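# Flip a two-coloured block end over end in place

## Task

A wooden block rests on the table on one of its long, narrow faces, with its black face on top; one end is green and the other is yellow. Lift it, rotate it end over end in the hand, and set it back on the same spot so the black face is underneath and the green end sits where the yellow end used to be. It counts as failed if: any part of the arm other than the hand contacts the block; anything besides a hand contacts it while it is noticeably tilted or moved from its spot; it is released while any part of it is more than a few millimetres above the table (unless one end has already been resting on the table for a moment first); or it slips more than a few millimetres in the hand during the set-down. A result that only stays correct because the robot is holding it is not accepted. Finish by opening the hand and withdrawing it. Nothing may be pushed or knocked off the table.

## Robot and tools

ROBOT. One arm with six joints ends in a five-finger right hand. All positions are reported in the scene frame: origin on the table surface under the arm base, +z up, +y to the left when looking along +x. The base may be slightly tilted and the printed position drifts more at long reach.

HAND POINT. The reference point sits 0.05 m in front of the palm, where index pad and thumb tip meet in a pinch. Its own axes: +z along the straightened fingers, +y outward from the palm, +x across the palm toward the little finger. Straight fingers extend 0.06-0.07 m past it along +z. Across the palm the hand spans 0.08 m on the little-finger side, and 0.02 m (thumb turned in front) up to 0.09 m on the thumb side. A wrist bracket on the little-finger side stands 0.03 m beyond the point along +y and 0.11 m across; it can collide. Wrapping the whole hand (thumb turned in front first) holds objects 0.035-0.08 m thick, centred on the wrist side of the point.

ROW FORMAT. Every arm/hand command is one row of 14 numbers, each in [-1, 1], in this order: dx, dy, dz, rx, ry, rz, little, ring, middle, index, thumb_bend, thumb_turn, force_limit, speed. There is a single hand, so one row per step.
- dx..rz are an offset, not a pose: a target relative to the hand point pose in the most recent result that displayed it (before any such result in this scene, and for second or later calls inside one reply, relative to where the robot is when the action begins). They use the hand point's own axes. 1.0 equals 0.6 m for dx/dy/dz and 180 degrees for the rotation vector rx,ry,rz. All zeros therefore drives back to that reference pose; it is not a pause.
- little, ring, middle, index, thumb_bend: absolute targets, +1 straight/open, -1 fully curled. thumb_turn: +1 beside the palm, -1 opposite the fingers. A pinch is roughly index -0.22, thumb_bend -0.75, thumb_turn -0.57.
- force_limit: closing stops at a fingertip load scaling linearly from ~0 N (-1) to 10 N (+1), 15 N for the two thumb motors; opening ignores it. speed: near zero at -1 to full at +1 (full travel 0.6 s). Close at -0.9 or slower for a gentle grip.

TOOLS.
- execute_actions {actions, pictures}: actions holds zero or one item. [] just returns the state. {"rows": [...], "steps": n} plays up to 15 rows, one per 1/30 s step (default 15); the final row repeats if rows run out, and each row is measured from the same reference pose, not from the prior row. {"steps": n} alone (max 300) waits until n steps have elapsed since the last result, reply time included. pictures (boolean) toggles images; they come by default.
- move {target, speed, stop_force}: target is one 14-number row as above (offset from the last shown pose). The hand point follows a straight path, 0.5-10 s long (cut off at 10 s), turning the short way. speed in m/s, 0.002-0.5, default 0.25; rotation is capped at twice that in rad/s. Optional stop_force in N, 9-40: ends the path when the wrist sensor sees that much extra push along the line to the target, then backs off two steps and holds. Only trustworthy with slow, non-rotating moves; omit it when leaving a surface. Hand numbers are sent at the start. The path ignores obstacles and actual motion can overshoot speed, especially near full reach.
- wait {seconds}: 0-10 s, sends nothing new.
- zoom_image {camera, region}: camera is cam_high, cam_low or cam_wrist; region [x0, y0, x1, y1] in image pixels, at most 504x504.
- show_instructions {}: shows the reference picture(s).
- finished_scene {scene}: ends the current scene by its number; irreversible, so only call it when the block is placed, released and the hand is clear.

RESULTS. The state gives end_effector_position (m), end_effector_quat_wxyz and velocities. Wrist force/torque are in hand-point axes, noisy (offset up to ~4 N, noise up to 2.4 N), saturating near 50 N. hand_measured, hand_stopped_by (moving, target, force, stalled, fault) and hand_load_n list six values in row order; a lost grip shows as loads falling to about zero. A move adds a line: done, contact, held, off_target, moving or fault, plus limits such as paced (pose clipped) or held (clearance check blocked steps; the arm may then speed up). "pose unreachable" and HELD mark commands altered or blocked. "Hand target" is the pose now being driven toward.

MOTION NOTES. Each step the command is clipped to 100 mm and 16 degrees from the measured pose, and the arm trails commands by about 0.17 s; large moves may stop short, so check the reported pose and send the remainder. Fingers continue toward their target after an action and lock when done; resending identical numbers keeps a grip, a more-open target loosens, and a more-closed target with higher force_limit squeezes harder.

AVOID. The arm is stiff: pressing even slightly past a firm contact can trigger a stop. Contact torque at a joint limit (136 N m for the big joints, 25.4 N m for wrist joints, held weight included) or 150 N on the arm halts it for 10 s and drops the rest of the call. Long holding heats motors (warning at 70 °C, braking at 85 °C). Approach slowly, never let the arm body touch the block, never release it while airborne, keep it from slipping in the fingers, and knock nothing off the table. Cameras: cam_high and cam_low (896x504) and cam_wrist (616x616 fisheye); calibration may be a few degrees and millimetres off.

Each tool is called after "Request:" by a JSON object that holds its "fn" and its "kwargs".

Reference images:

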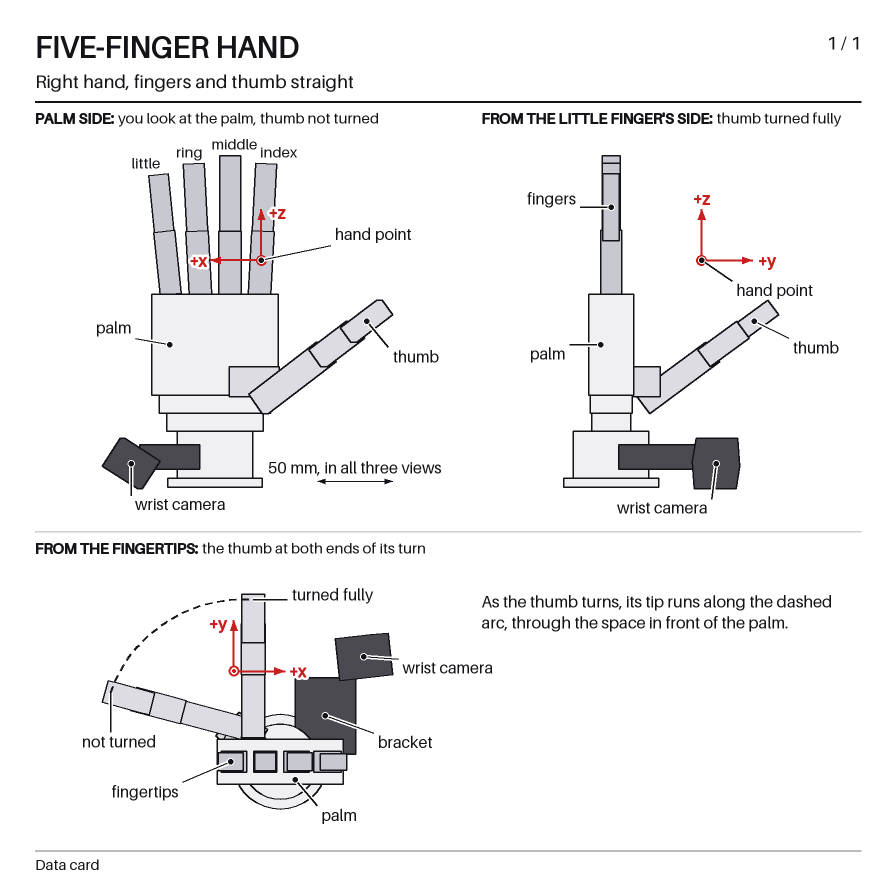

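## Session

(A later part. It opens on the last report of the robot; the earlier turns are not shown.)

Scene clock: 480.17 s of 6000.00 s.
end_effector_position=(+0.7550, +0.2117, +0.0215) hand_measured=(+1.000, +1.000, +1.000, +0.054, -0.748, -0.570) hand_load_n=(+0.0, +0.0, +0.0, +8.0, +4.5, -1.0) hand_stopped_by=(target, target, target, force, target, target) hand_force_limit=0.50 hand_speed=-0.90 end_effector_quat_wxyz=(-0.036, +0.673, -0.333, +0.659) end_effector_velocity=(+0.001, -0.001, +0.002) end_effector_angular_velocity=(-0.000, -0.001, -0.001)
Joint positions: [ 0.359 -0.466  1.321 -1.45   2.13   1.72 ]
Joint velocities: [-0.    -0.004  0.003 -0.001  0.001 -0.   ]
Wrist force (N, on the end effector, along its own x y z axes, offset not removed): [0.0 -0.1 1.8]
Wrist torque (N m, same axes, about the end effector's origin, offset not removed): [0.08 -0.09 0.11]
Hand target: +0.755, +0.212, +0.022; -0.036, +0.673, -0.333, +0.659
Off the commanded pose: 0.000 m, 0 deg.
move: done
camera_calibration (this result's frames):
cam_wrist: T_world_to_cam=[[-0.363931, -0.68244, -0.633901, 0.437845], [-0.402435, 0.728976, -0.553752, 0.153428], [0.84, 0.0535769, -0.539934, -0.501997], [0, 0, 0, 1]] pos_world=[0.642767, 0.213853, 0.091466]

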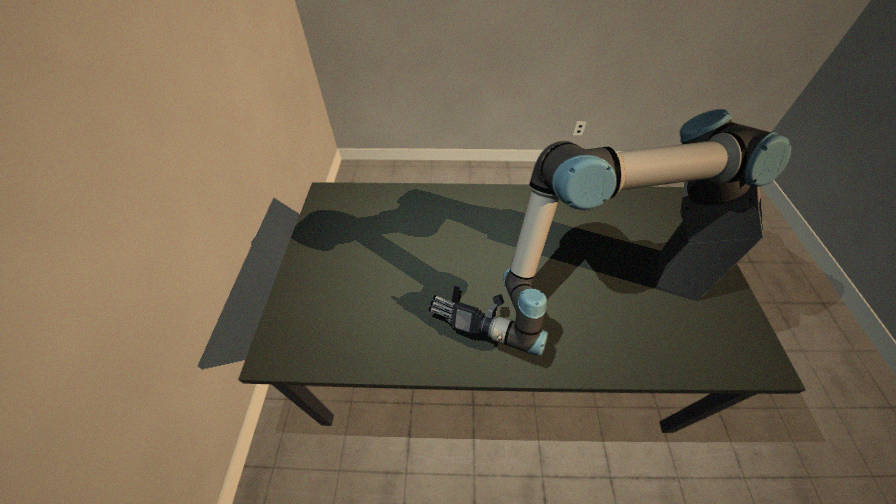

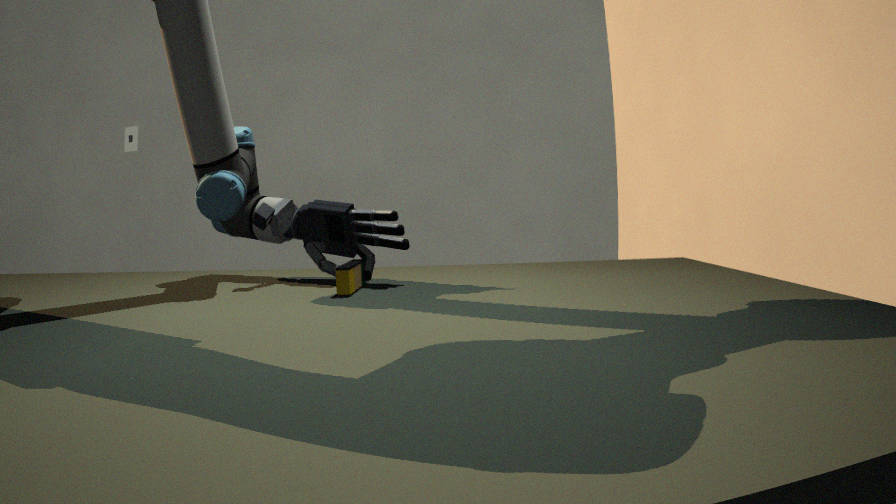

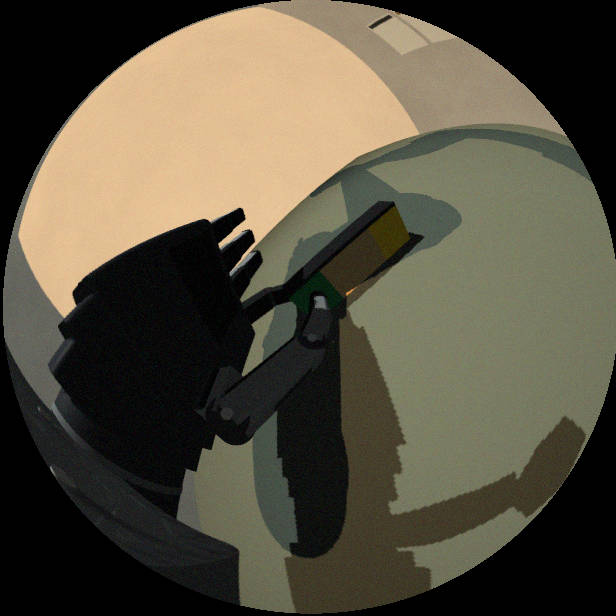

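Request:
{"fn": "move", "kwargs": {"target": [0.2143, -0.1195, -0.0320, 0, 0, 0, 1, 1, 1, -0.35, -0.75, -0.57, 0.5, -0.9], "speed": 0.1}}

Scene clock: 489.07 s of 6000.00 s.
end_effector_position=(+0.7548, +0.2112, +0.1697) hand_measured=(+1.000, +1.000, +1.000, +0.054, -0.748, -0.570) hand_load_n=(+0.0, +0.0, +0.0, +8.0, +4.5, -1.0) hand_stopped_by=(target, target, target, force, target, target) hand_force_limit=0.50 hand_speed=-0.90 end_effector_quat_wxyz=(-0.036, +0.673, -0.333, +0.659) end_effector_velocity=(-0.001, -0.000, +0.002) end_effector_angular_velocity=(+0.001, -0.000, -0.000)
Joint positions: [ 0.444 -0.765  1.563 -1.426  2.2    1.661]
Joint velocities: [ 0.001 -0.004  0.004 -0.001  0.001  0.   ]
Wrist force (N, on the end effector, along its own x y z axes, offset not removed): [0.4 0.5 2.5]
Wrist torque (N m, same axes, about the end effector's origin, offset not removed): [0.13 -0.09 0.13]
Hand target: +0.755, +0.211, +0.170; -0.036, +0.673, -0.333, +0.659
Off the commanded pose: 0.000 m, 0 deg.
After step 90, 3.93 s passed at rest.
move: done
camera_calibration (this result's frames):
cam_wrist: T_world_to_cam=[[-0.363941, -0.682421, -0.633915, 0.53139], [-0.402357, 0.728998, -0.553779, 0.235688], [0.840033, 0.0535168, -0.539889, -0.421764], [0, 0, 0, 1]] pos_world=[0.642521, 0.213387, 0.23967]

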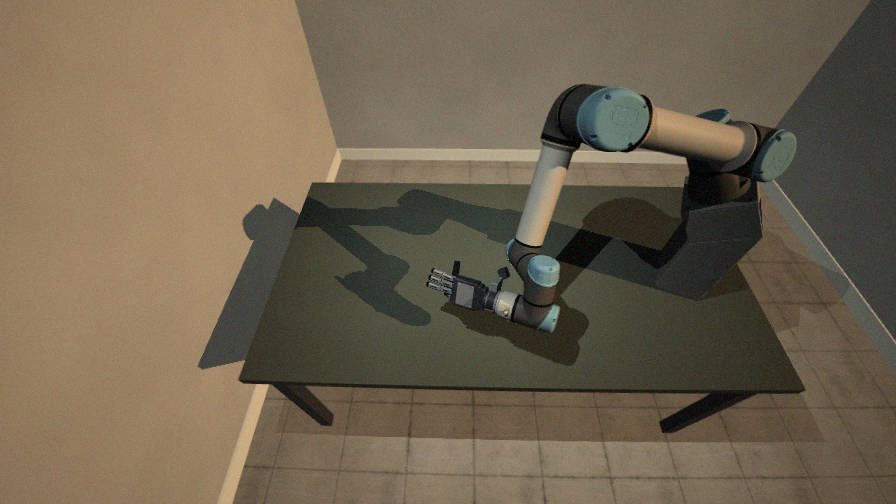

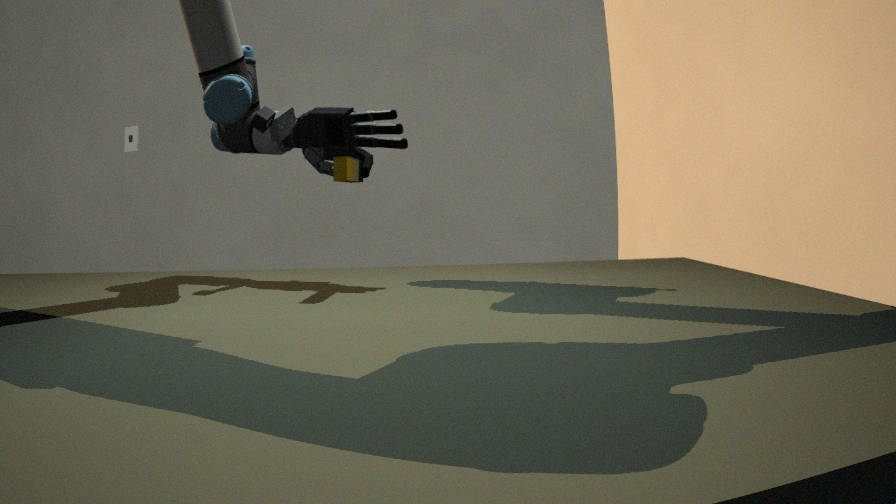

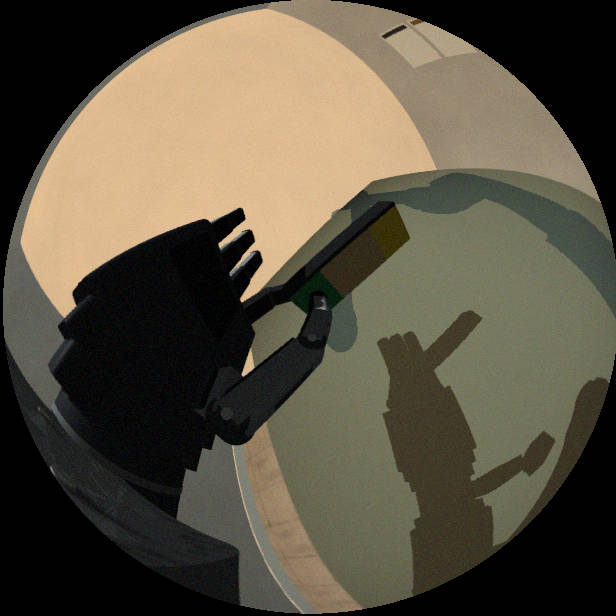

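Request:
{"fn": "execute_actions", "kwargs": {"actions": [{"rows": [[0, 0, 0, 0, 0, 0, 1, 1, 1, 0.066, -0.75, -0.57, 0.5, -0.95]], "steps": 15}]}}

Scene clock: 493.60 s of 6000.00 s.
end_effector_position=(+0.7547, +0.2113, +0.1698) hand_measured=(+1.000, +1.000, +1.000, +0.066, -0.748, -0.570) hand_load_n=(+0.0, +0.0, +0.0, +4.0, +3.5, -0.5) hand_stopped_by=(target, target, target, target, target, target) hand_force_limit=0.50 hand_speed=-0.95 end_effector_quat_wxyz=(-0.036, +0.674, -0.333, +0.659) end_effector_velocity=(+0.000, -0.001, -0.000) end_effector_angular_velocity=(-0.000, -0.001, -0.002)
Joint positions: [ 0.444 -0.765  1.563 -1.426  2.2    1.661]
Joint velocities: [-0.001  0.    -0.    -0.001  0.001  0.   ]
Wrist force (N, on the end effector, along its own x y z axes, offset not removed): [-1.6 -0.7 2.0]
Wrist torque (N m, same axes, about the end effector's origin, offset not removed): [-0.13 0.16 -0.01]
Hand target: +0.755, +0.211, +0.170; -0.036, +0.673, -0.333, +0.659
Off the commanded pose: 0.000 m, 0 deg.
Steps of this call (steps 1 to 90: nothing new was sent; then 1.03 s passed at rest; steps 91 to 105: all 15 steps of this action). Readings (end_effector_position | what the end effector reports):
91: (+0.7548, +0.2112, +0.1700) | hand_measured=(+1.000, +1.000, +1.000, +0.054, -0.748, -0.570) hand_load_n=(+0.0, +0.0, +0.0, +8.0, +4.5, -1.0) hand_stopped_by=(target, target, target, moving, target, target) hand_force_limit=0.50 hand_speed=-0.95
92: (+0.7548, +0.2112, +0.1700) | hand_measured=(+1.000, +1.000, +1.000, +0.054, -0.748, -0.570) hand_load_n=(+0.0, +0.0, +0.0, +8.0, +4.5, -1.0) hand_stopped_by=(target, target, target, moving, target, target) hand_force_limit=0.50 hand_speed=-0.95
94: (+0.7548, +0.2112, +0.1700) | hand_measured=(+1.000, +1.000, +1.000, +0.058, -0.748, -0.570) hand_load_n=(+0.0, +0.0, +0.0, +7.0, +4.5, -1.0) hand_stopped_by=(target, target, target, moving, target, target) hand_force_limit=0.50 hand_speed=-0.95
98: (+0.7547, +0.2113, +0.1698) | hand_measured=(+1.000, +1.000, +1.000, +0.066, -0.748, -0.570) hand_load_n=(+0.0, +0.0, +0.0, +4.0, +3.5, -0.5) hand_stopped_by=(target, target, target, moving, target, target) hand_force_limit=0.50 hand_speed=-0.95
105: the state above
camera_calibration (this result's frames):
cam_wrist: T_world_to_cam=[[-0.36403, -0.682471, -0.63381, 0.531459], [-0.402477, 0.728952, -0.553753, 0.235733], [0.839937, 0.053511, -0.540039, -0.421612], [0, 0, 0, 1]] pos_world=[0.642472, 0.213428, 0.239695]

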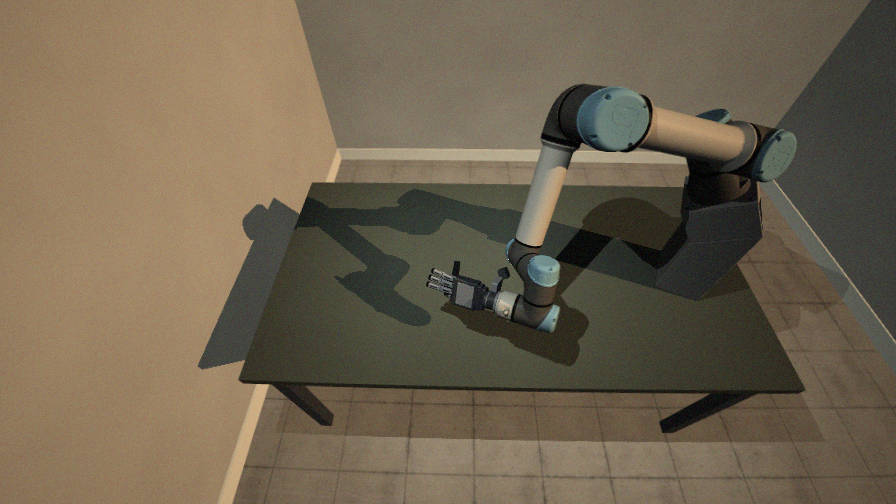

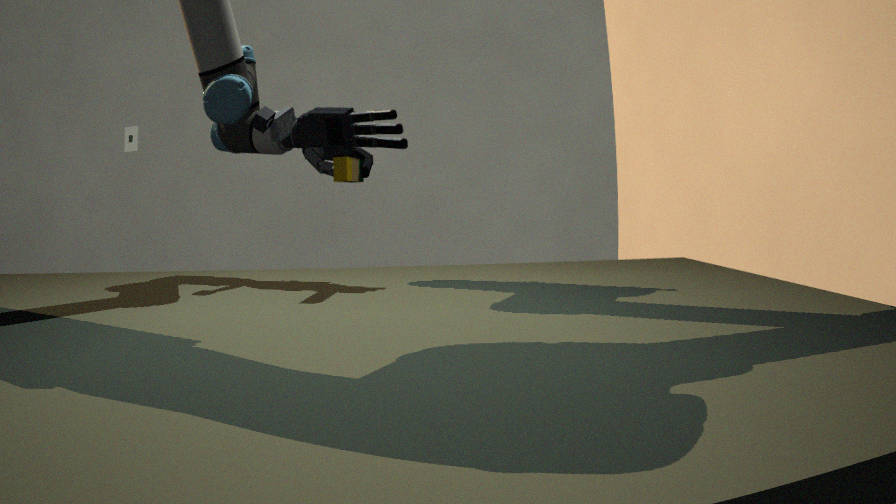

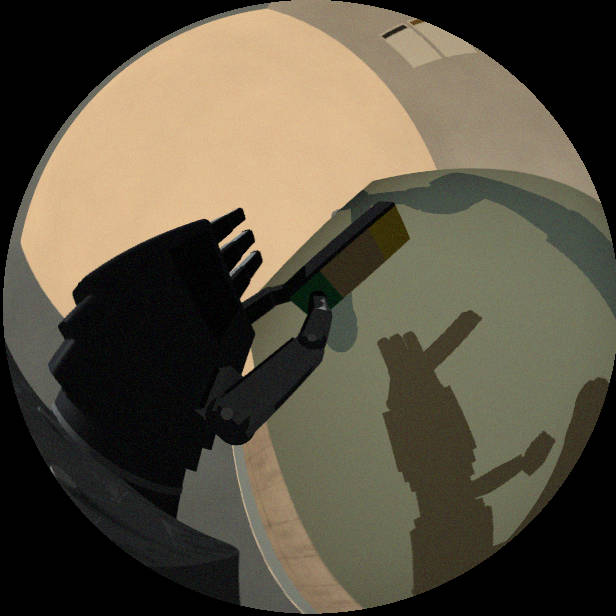

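Request:
{"fn": "execute_actions", "kwargs": {"actions": [{"rows": [[0, 0, 0, 0, 0, 0, 1, 1, 1, 0.072, -0.75, -0.57, 0.5, -0.95]], "steps": 15}]}}

Scene clock: 499.77 s of 6000.00 s.
end_effector_position=(+0.7548, +0.2112, +0.1697) hand_measured=(+1.000, +1.000, +1.000, +0.072, -0.748, -0.570) hand_load_n=(+0.0, +0.0, +0.0, +2.5, +2.0, +0.0) hand_stopped_by=(target, target, target, target, target, target) hand_force_limit=0.50 hand_speed=-0.95 end_effector_quat_wxyz=(-0.036, +0.673, -0.333, +0.659) end_effector_velocity=(-0.000, +0.000, +0.000) end_effector_angular_velocity=(-0.001, +0.001, +0.001)
Joint positions: [ 0.444 -0.765  1.563 -1.426  2.2    1.661]
Joint velocities: [ 0.001 -0.     0.     0.001 -0.    -0.001]
Wrist force (N, on the end effector, along its own x y z axes, offset not removed): [-1.7 0.5 2.9]
Wrist torque (N m, same axes, about the end effector's origin, offset not removed): [0.12 0.15 0.10]
Hand target: +0.755, +0.211, +0.170; -0.036, +0.674, -0.333, +0.659
Off the commanded pose: 0.000 m, 0 deg.
Steps of this call (steps 1 to 90: nothing new was sent; then 2.67 s passed at rest; steps 91 to 105: all 15 steps of this action). Readings (end_effector_position | what the end effector reports):
91: (+0.7548, +0.2112, +0.1697) | hand_measured=(+1.000, +1.000, +1.000, +0.066, -0.748, -0.570) hand_load_n=(+0.0, +0.0, +0.0, +4.0, +3.5, -0.5) hand_stopped_by=(target, target, target, moving, target, target) hand_force_limit=0.50 hand_speed=-0.95
92: (+0.7548, +0.2112, +0.1697) | hand_measured=(+1.000, +1.000, +1.000, +0.066, -0.748, -0.570) hand_load_n=(+0.0, +0.0, +0.0, +4.0, +3.5, -0.5) hand_stopped_by=(target, target, target, moving, target, target) hand_force_limit=0.50 hand_speed=-0.95
94: (+0.7548, +0.2112, +0.1697) | hand_measured=(+1.000, +1.000, +1.000, +0.070, -0.748, -0.570) hand_load_n=(+0.0, +0.0, +0.0, +3.0, +3.5, -0.5) hand_stopped_by=(target, target, target, moving, target, target) hand_force_limit=0.50 hand_speed=-0.95
98: (+0.7548, +0.2112, +0.1697) | hand_measured=(+1.000, +1.000, +1.000, +0.072, -0.748, -0.570) hand_load_n=(+0.0, +0.0, +0.0, +2.5, +2.0, +0.0) hand_stopped_by=(target, target, target, moving, target, target) hand_force_limit=0.50 hand_speed=-0.95
105: the state above
camera_calibration (this result's frames):
cam_wrist: T_world_to_cam=[[-0.363942, -0.682421, -0.633915, 0.531391], [-0.402356, 0.728998, -0.553779, 0.235688], [0.840033, 0.0535163, -0.539889, -0.421764], [0, 0, 0, 1]] pos_world=[0.642522, 0.213387, 0.23967]

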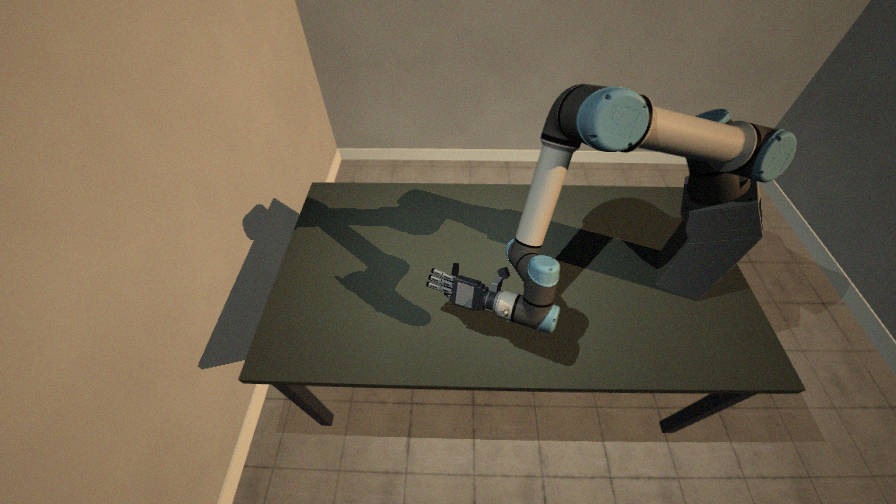

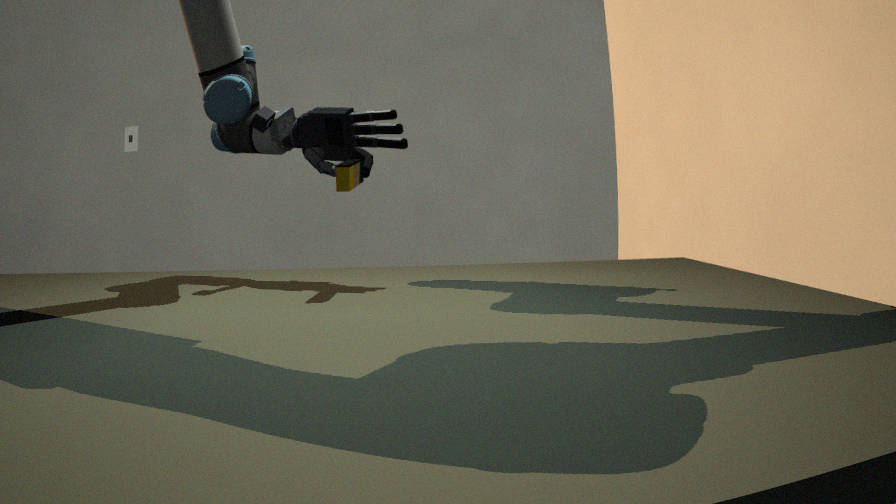

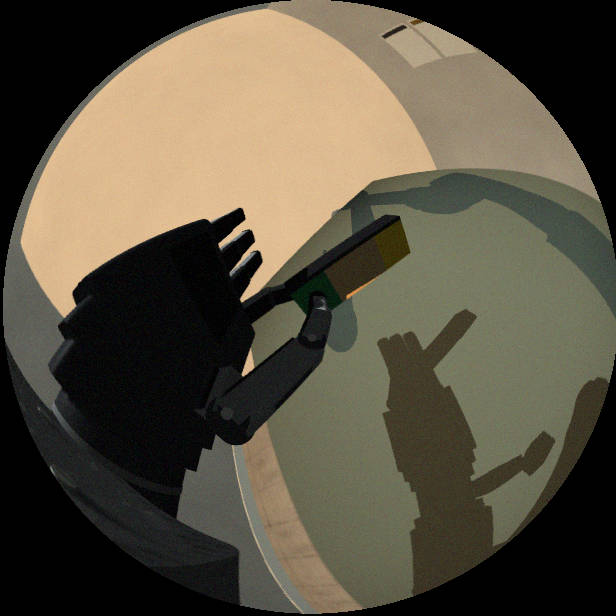

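The block has begun pivoting. Let me look again to see where it settles.

Request:
{"fn": "execute_actions", "kwargs": {"actions": []}}

Scene clock: 504.70 s of 6000.00 s.
end_effector_position=(+0.7547, +0.2113, +0.1698) hand_measured=(+1.000, +1.000, +1.000, +0.072, -0.748, -0.570) hand_load_n=(+0.0, +0.0, +0.0, +2.5, +2.0, +0.0) hand_stopped_by=(target, target, target, target, target, target) hand_force_limit=0.50 hand_speed=-0.95 end_effector_quat_wxyz=(-0.036, +0.674, -0.333, +0.659) end_effector_velocity=(-0.000, -0.000, -0.001) end_effector_angular_velocity=(-0.002, +0.002, +0.001)
Joint positions: [ 0.444 -0.765  1.563 -1.426  2.2    1.661]
Joint velocities: [-0.     0.     0.     0.002 -0.    -0.001]
Wrist force (N, on the end effector, along its own x y z axes, offset not removed): [0.2 -0.1 2.3]
Wrist torque (N m, same axes, about the end effector's origin, offset not removed): [0.06 -0.10 0.17]
Hand target: +0.755, +0.211, +0.170; -0.036, +0.674, -0.333, +0.659
Off the commanded pose: 0.000 m, 0 deg.
Steps of this call (steps 1 to 90: nothing new was sent; then 1.93 s passed at rest). Readings (end_effector_position | what the end effector reports):
1: (+0.7548, +0.2112, +0.1697) | hand_measured=(+1.000, +1.000, +1.000, +0.072, -0.748, -0.570) hand_load_n=(+0.0, +0.0, +0.0, +2.5, +2.0, +0.0) hand_stopped_by=(target, target, target, target, target, target) hand_force_limit=0.50 hand_speed=-0.95
2: (+0.7548, +0.2112, +0.1697) | hand_measured=(+1.000, +1.000, +1.000, +0.072, -0.748, -0.570) hand_load_n=(+0.0, +0.0, +0.0, +2.5, +2.0, +0.0) hand_stopped_by=(target, target, target, target, target, target) hand_force_limit=0.50 hand_speed=-0.95
4: (+0.7548, +0.2112, +0.1697) | hand_measured=(+1.000, +1.000, +1.000, +0.072, -0.748, -0.570) hand_load_n=(+0.0, +0.0, +0.0, +2.5, +2.0, +0.0) hand_stopped_by=(target, target, target, target, target, target) hand_force_limit=0.50 hand_speed=-0.95
8: (+0.7548, +0.2112, +0.1697) | hand_measured=(+1.000, +1.000, +1.000, +0.072, -0.748, -0.570) hand_load_n=(+0.0, +0.0, +0.0, +2.5, +2.0, +0.0) hand_stopped_by=(target, target, target, target, target, target) hand_force_limit=0.50 hand_speed=-0.95
90: the state above
camera_calibration (this result's frames):
cam_wrist: T_world_to_cam=[[-0.36403, -0.682471, -0.63381, 0.531458], [-0.402477, 0.728952, -0.553753, 0.235733], [0.839937, 0.0535112, -0.540039, -0.421612], [0, 0, 0, 1]] pos_world=[0.642472, 0.213428, 0.239694]

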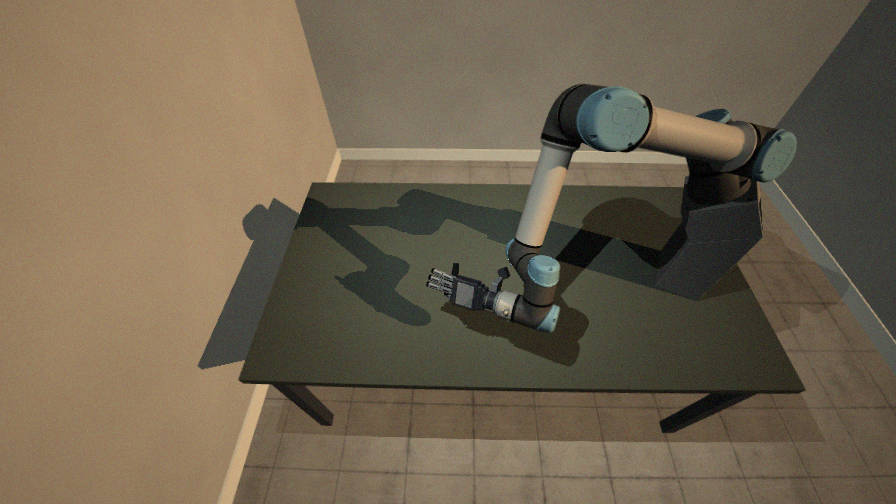

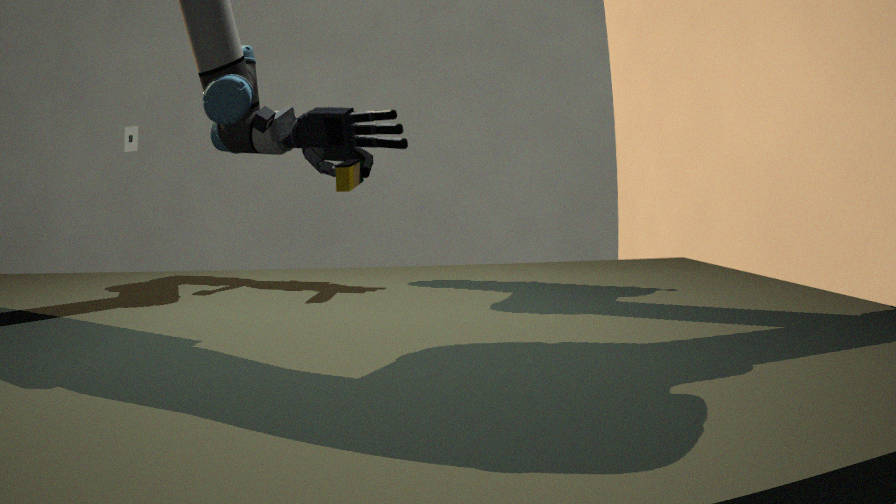

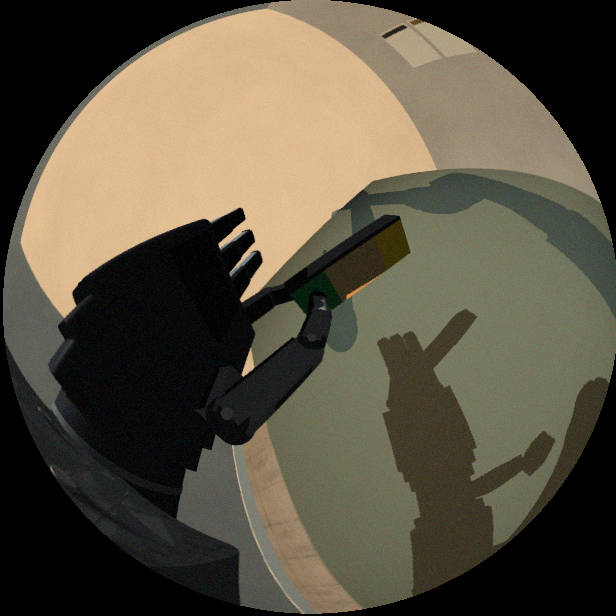

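Request:
{"fn": "execute_actions", "kwargs": {"actions": [{"rows": [[0, 0, 0, 0, 0, 0, 1, 1, 1, 0.076, -0.75, -0.57, 0.5, -0.95]], "steps": 15}], "pictures": false}}

Request:
{"fn": "execute_actions", "kwargs": {"actions": [{"steps": 30}]}}

Scene clock: 512.13 s of 6000.00 s.
end_effector_position=(+0.7547, +0.2113, +0.1698) hand_measured=(+1.000, +1.000, +1.000, +0.076, -0.748, -0.570) hand_load_n=(+0.0, +0.0, +0.0, +1.5, +1.5, +0.0) hand_stopped_by=(target, target, target, target, target, target) hand_force_limit=0.50 hand_speed=-0.95 end_effector_quat_wxyz=(-0.036, +0.674, -0.333, +0.659) end_effector_velocity=(-0.000, +0.000, -0.000) end_effector_angular_velocity=(-0.001, +0.001, -0.001)
Joint positions: [ 0.444 -0.765  1.563 -1.426  2.2    1.661]
Joint velocities: [ 0.001  0.001 -0.    -0.001  0.002 -0.002]
Wrist force (N, on the end effector, along its own x y z axes, offset not removed): [-2.3 0.2 1.8]
Wrist torque (N m, same axes, about the end effector's origin, offset not removed): [0.10 0.31 0.02]
Hand target: +0.755, +0.211, +0.170; -0.036, +0.674, -0.333, +0.659
Off the commanded pose: 0.000 m, 0 deg.
Steps of this call (steps 1 to 90: nothing new was sent; then 3.93 s passed at rest; steps 91 to 105: all 15 steps of this action). Readings (end_effector_position | what the end effector reports):
91: (+0.7547, +0.2113, +0.1698) | hand_measured=(+1.000, +1.000, +1.000, +0.072, -0.748, -0.570) hand_load_n=(+0.0, +0.0, +0.0, +2.5, +2.0, +0.0) hand_stopped_by=(target, target, target, moving, target, target) hand_force_limit=0.50 hand_speed=-0.95
92: (+0.7547, +0.2113, +0.1698) | hand_measured=(+1.000, +1.000, +1.000, +0.072, -0.748, -0.570) hand_load_n=(+0.0, +0.0, +0.0, +2.5, +2.0, +0.0) hand_stopped_by=(target, target, target, moving, target, target) hand_force_limit=0.50 hand_speed=-0.95
94: (+0.7547, +0.2113, +0.1698) | hand_measured=(+1.000, +1.000, +1.000, +0.074, -0.748, -0.570) hand_load_n=(+0.0, +0.0, +0.0, +1.5, +2.0, +0.0) hand_stopped_by=(target, target, target, moving, target, target) hand_force_limit=0.50 hand_speed=-0.95
98: (+0.7547, +0.2113, +0.1698) | hand_measured=(+1.000, +1.000, +1.000, +0.076, -0.748, -0.570) hand_load_n=(+0.0, +0.0, +0.0, +1.5, +1.5, +0.0) hand_stopped_by=(target, target, target, target, target, target) hand_force_limit=0.50 hand_speed=-0.95
105: the state above

Scene clock: 513.13 s of 6000.00 s.
end_effector_position=(+0.7547, +0.2113, +0.1698) hand_measured=(+1.000, +1.000, +1.000, +0.076, -0.748, -0.570) hand_load_n=(+0.0, +0.0, +0.0, +1.5, +1.5, +0.0) hand_stopped_by=(target, target, target, target, target, target) hand_force_limit=0.50 hand_speed=-0.95 end_effector_quat_wxyz=(-0.036, +0.674, -0.333, +0.659) end_effector_velocity=(+0.001, -0.000, +0.001) end_effector_angular_velocity=(+0.002, -0.003, -0.001)
Joint positions: [ 0.444 -0.765  1.563 -1.426  2.2    1.661]
Joint velocities: [ 0.    -0.002  0.    -0.001  0.001  0.001]
Wrist force (N, on the end effector, along its own x y z axes, offset not removed): [-0.4 -0.3 1.5]
Wrist torque (N m, same axes, about the end effector's origin, offset not removed): [0.05 -0.04 0.11]
Hand target: +0.755, +0.211, +0.170; -0.036, +0.674, -0.333, +0.659
Off the commanded pose: 0.000 m, 0 deg.
Steps of this call (steps 1 to 30: nothing new was sent). Readings (end_effector_position | what the end effector reports):
1: (+0.7547, +0.2113, +0.1698) | hand_measured=(+1.000, +1.000, +1.000, +0.076, -0.748, -0.570) hand_load_n=(+0.0, +0.0, +0.0, +1.5, +1.5, +0.0) hand_stopped_by=(target, target, target, target, target, target) hand_force_limit=0.50 hand_speed=-0.95
2: (+0.7547, +0.2113, +0.1698) | hand_measured=(+1.000, +1.000, +1.000, +0.076, -0.748, -0.570) hand_load_n=(+0.0, +0.0, +0.0, +1.5, +1.5, +0.0) hand_stopped_by=(target, target, target, target, target, target) hand_force_limit=0.50 hand_speed=-0.95
4: (+0.7547, +0.2113, +0.1698) | hand_measured=(+1.000, +1.000, +1.000, +0.076, -0.748, -0.570) hand_load_n=(+0.0, +0.0, +0.0, +1.5, +1.5, +0.0) hand_stopped_by=(target, target, target, target, target, target) hand_force_limit=0.50 hand_speed=-0.95
8: (+0.7547, +0.2113, +0.1698) | hand_measured=(+1.000, +1.000, +1.000, +0.076, -0.748, -0.570) hand_load_n=(+0.0, +0.0, +0.0, +1.5, +1.5, +0.0) hand_stopped_by=(target, target, target, target, target, target) hand_force_limit=0.50 hand_speed=-0.95
30: the state above
camera_calibration (this result's frames):
cam_wrist: T_world_to_cam=[[-0.36403, -0.682471, -0.63381, 0.531459], [-0.402477, 0.728951, -0.553753, 0.235733], [0.839937, 0.0535114, -0.540039, -0.421612], [0, 0, 0, 1]] pos_world=[0.642472, 0.213428, 0.239694]

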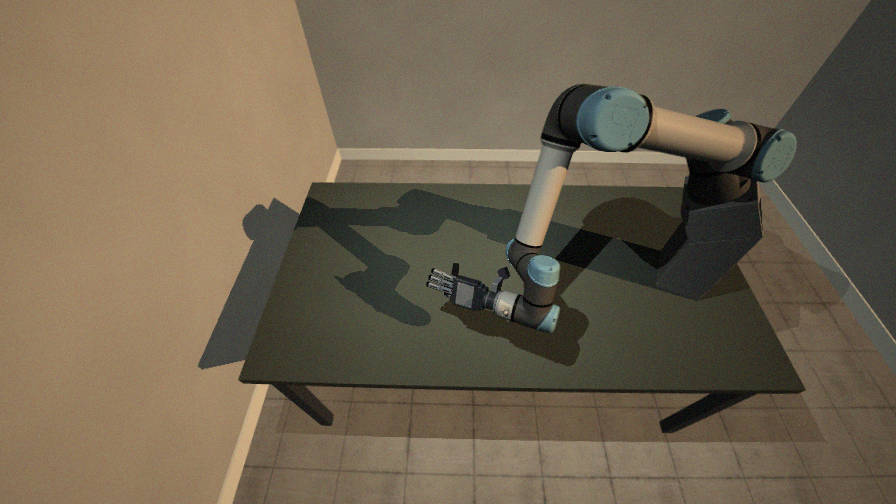

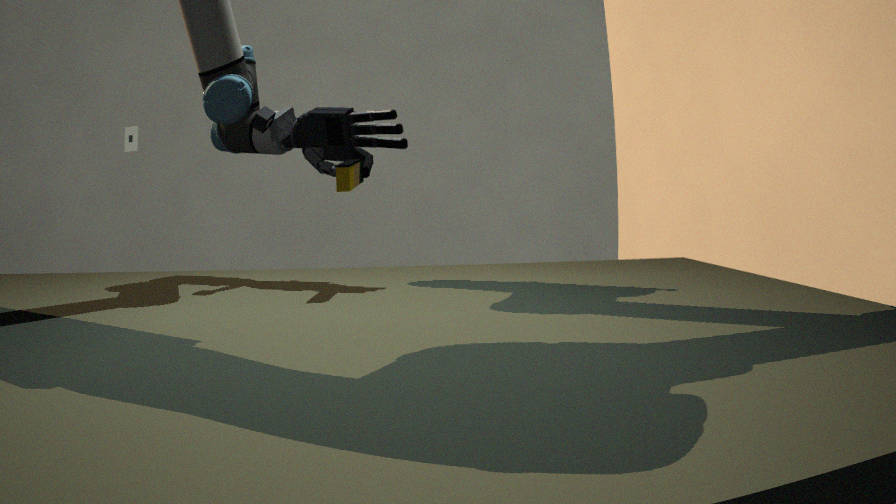

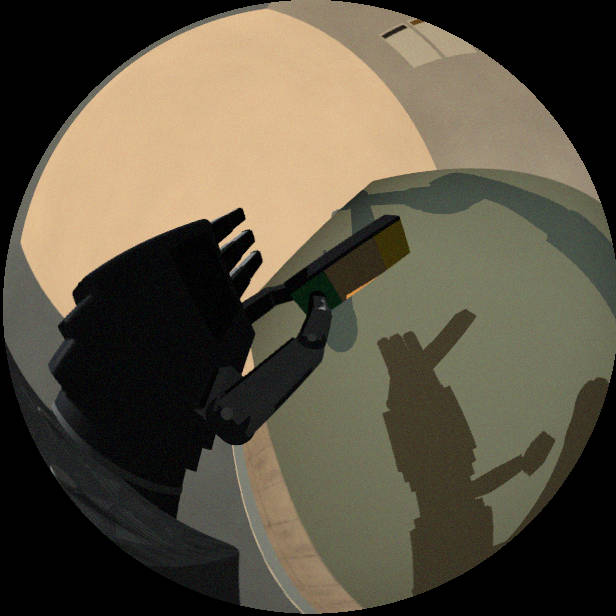

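Request:
{"fn": "zoom_image", "kwargs": {"camera": "cam_wrist", "region": [240, 200, 420, 350]}}

Request:
{"fn": "zoom_image", "kwargs": {"camera": "cam_low", "region": [290, 100, 420, 210]}}

Region (240, 200, 420, 350) of cam_wrist's 616x616 image, scaled by 2.800, with more detail than that image has.

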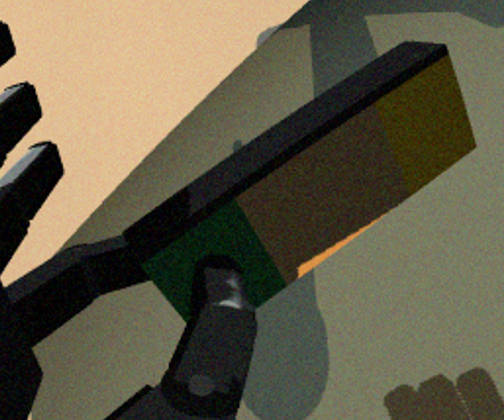

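Region (290, 100, 420, 210) of cam_low's 896x504 image, scaled by 3.877, with more detail than that image has; it fills the top 426 rows of this view, and the rest is white.

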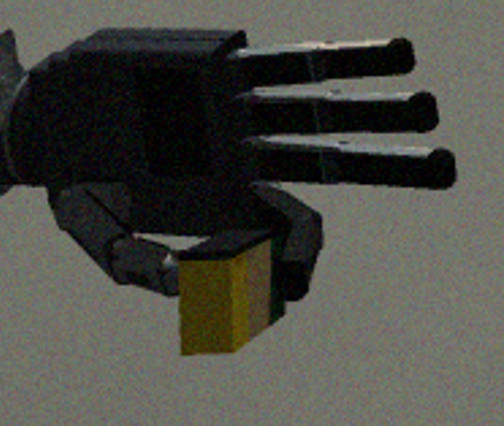

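Request:
{"fn": "execute_actions", "kwargs": {"actions": [{"rows": [[0, 0, 0, 0, 0, 0, 1, 1, 1, 0.078, -0.75, -0.57, 0.5, -0.95]], "steps": 15}], "pictures": false}}

Request:
{"fn": "execute_actions", "kwargs": {"actions": [{"steps": 30}]}}

Scene clock: 545.17 s of 6000.00 s.
end_effector_position=(+0.7547, +0.2113, +0.1698) hand_measured=(+1.000, +1.000, +1.000, +0.078, -0.750, -0.570) hand_load_n=(+0.0, +0.0, +0.0, +1.5, +1.0, +0.0) hand_stopped_by=(target, target, target, target, target, target) hand_force_limit=0.50 hand_speed=-0.95 end_effector_quat_wxyz=(-0.036, +0.674, -0.333, +0.659) end_effector_velocity=(+0.000, -0.001, +0.000) end_effector_angular_velocity=(-0.000, -0.000, -0.000)
Joint positions: [ 0.444 -0.765  1.563 -1.426  2.2    1.661]
Joint velocities: [-0.001 -0.001 -0.     0.001 -0.001  0.   ]
Wrist force (N, on the end effector, along its own x y z axes, offset not removed): [0.2 0.6 3.0]
Wrist torque (N m, same axes, about the end effector's origin, offset not removed): [0.04 -0.14 0.19]
Hand target: +0.755, +0.211, +0.170; -0.036, +0.674, -0.333, +0.659
Off the commanded pose: 0.000 m, 0 deg.
Steps of this call (steps 1 to 90: nothing new was sent; then 28.53 s passed at rest; steps 91 to 105: all 15 steps of this action). Readings (end_effector_position | what the end effector reports):
91: (+0.7547, +0.2113, +0.1698) | hand_measured=(+1.000, +1.000, +1.000, +0.076, -0.748, -0.570) hand_load_n=(+0.0, +0.0, +0.0, +1.5, +1.5, +0.0) hand_stopped_by=(target, target, target, moving, target, target) hand_force_limit=0.50 hand_speed=-0.95
92: (+0.7547, +0.2113, +0.1698) | hand_measured=(+1.000, +1.000, +1.000, +0.076, -0.748, -0.570) hand_load_n=(+0.0, +0.0, +0.0, +1.5, +1.5, +0.0) hand_stopped_by=(target, target, target, moving, target, target) hand_force_limit=0.50 hand_speed=-0.95
94: (+0.7547, +0.2113, +0.1698) | hand_measured=(+1.000, +1.000, +1.000, +0.078, -0.748, -0.570) hand_load_n=(+0.0, +0.0, +0.0, +1.0, +1.5, +0.0) hand_stopped_by=(target, target, target, moving, target, target) hand_force_limit=0.50 hand_speed=-0.95
98: (+0.7547, +0.2113, +0.1698) | hand_measured=(+1.000, +1.000, +1.000, +0.078, -0.750, -0.570) hand_load_n=(+0.0, +0.0, +0.0, +1.5, +1.0, +0.0) hand_stopped_by=(target, target, target, target, target, target) hand_force_limit=0.50 hand_speed=-0.95
105: the state above

Scene clock: 546.17 s of 6000.00 s.
end_effector_position=(+0.7547, +0.2113, +0.1698) hand_measured=(+1.000, +1.000, +1.000, +0.078, -0.750, -0.570) hand_load_n=(+0.0, +0.0, +0.0, +1.5, +1.0, +0.0) hand_stopped_by=(target, target, target, target, target, target) hand_force_limit=0.50 hand_speed=-0.95 end_effector_quat_wxyz=(-0.036, +0.674, -0.333, +0.659) end_effector_velocity=(+0.000, +0.001, -0.000) end_effector_angular_velocity=(-0.001, +0.001, +0.002)
Joint positions: [ 0.444 -0.765  1.563 -1.426  2.2    1.661]
Joint velocities: [ 0.001  0.001 -0.001  0.001 -0.001 -0.001]
Wrist force (N, on the end effector, along its own x y z axes, offset not removed): [-0.4 1.4 3.6]
Wrist torque (N m, same axes, about the end effector's origin, offset not removed): [0.10 -0.10 0.10]
Hand target: +0.755, +0.211, +0.170; -0.036, +0.674, -0.333, +0.659
Off the commanded pose: 0.000 m, 0 deg.
Steps of this call (steps 1 to 30: nothing new was sent). Readings (end_effector_position | what the end effector reports):
1: (+0.7547, +0.2113, +0.1698) | hand_measured=(+1.000, +1.000, +1.000, +0.078, -0.750, -0.570) hand_load_n=(+0.0, +0.0, +0.0, +1.5, +1.0, +0.0) hand_stopped_by=(target, target, target, target, target, target) hand_force_limit=0.50 hand_speed=-0.95
2: (+0.7547, +0.2113, +0.1698) | hand_measured=(+1.000, +1.000, +1.000, +0.078, -0.750, -0.570) hand_load_n=(+0.0, +0.0, +0.0, +1.5, +1.0, +0.0) hand_stopped_by=(target, target, target, target, target, target) hand_force_limit=0.50 hand_speed=-0.95
4: (+0.7547, +0.2113, +0.1698) | hand_measured=(+1.000, +1.000, +1.000, +0.078, -0.750, -0.570) hand_load_n=(+0.0, +0.0, +0.0, +1.5, +1.0, +0.0) hand_stopped_by=(target, target, target, target, target, target) hand_force_limit=0.50 hand_speed=-0.95
8: (+0.7547, +0.2113, +0.1698) | hand_measured=(+1.000, +1.000, +1.000, +0.078, -0.750, -0.570) hand_load_n=(+0.0, +0.0, +0.0, +1.5, +1.0, +0.0) hand_stopped_by=(target, target, target, target, target, target) hand_force_limit=0.50 hand_speed=-0.95
30: the state above
camera_calibration (this result's frames):
cam_wrist: T_world_to_cam=[[-0.36403, -0.682471, -0.63381, 0.531458], [-0.402477, 0.728951, -0.553753, 0.235733], [0.839937, 0.0535113, -0.540039, -0.421612], [0, 0, 0, 1]] pos_world=[0.642472, 0.213428, 0.239694]

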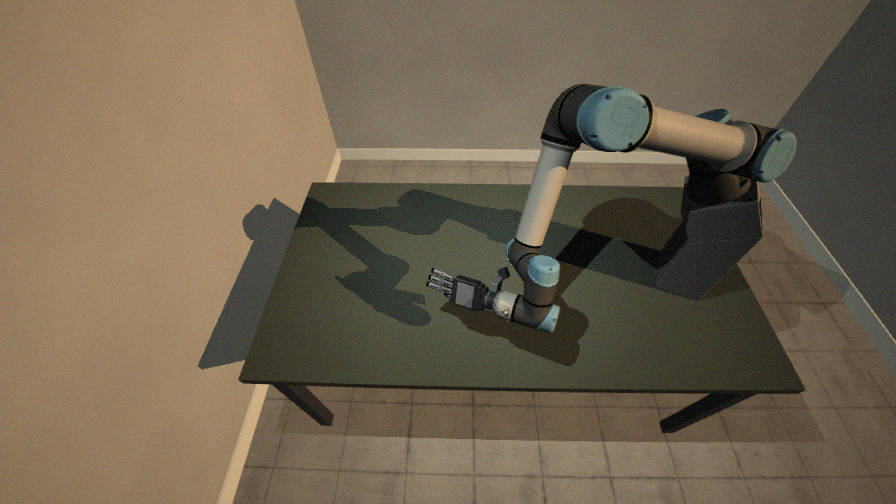

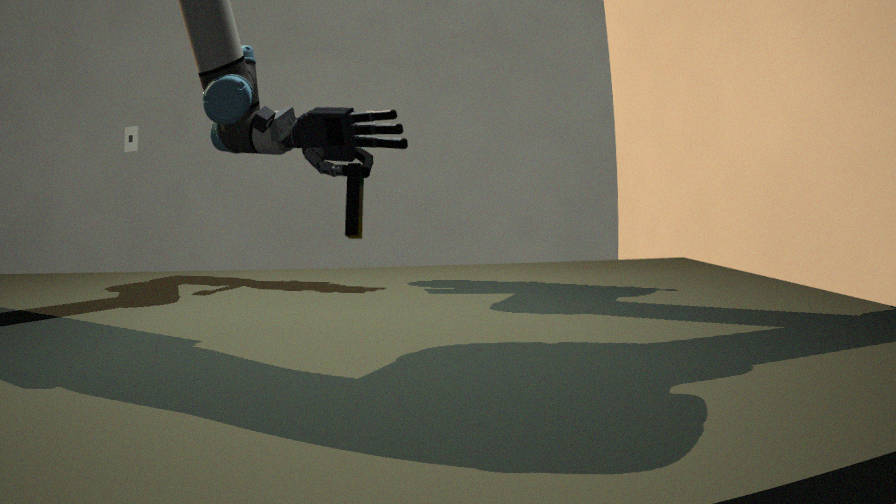

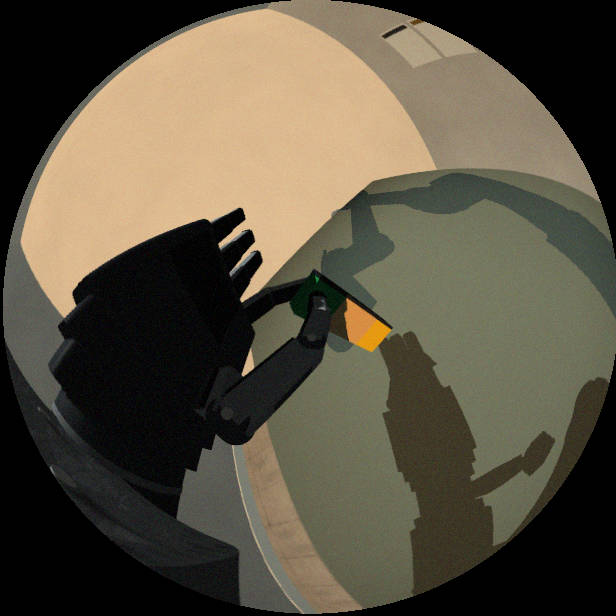

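The block swung down. Let me zoom to see where it's now held.

Request:
{"fn": "zoom_image", "kwargs": {"camera": "cam_wrist", "region": [240, 240, 420, 380]}}

Request:
{"fn": "zoom_image", "kwargs": {"camera": "cam_low", "region": [290, 100, 430, 250]}}

Region (240, 240, 420, 380) of cam_wrist's 616x616 image, scaled by 2.800, with more detail than that image has.

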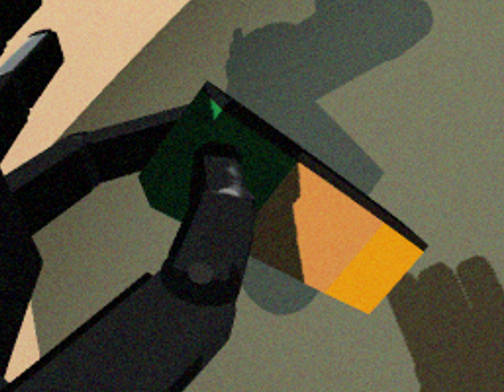

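Region (290, 100, 430, 250) of cam_low's 896x504 image, scaled by 3.360, with more detail than that image has; it fills the left 470 columns of this view, and the rest is white.

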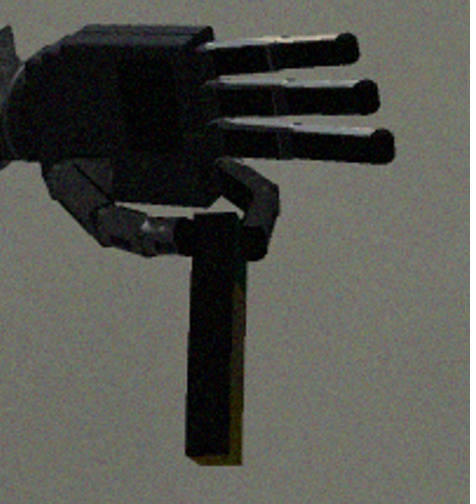

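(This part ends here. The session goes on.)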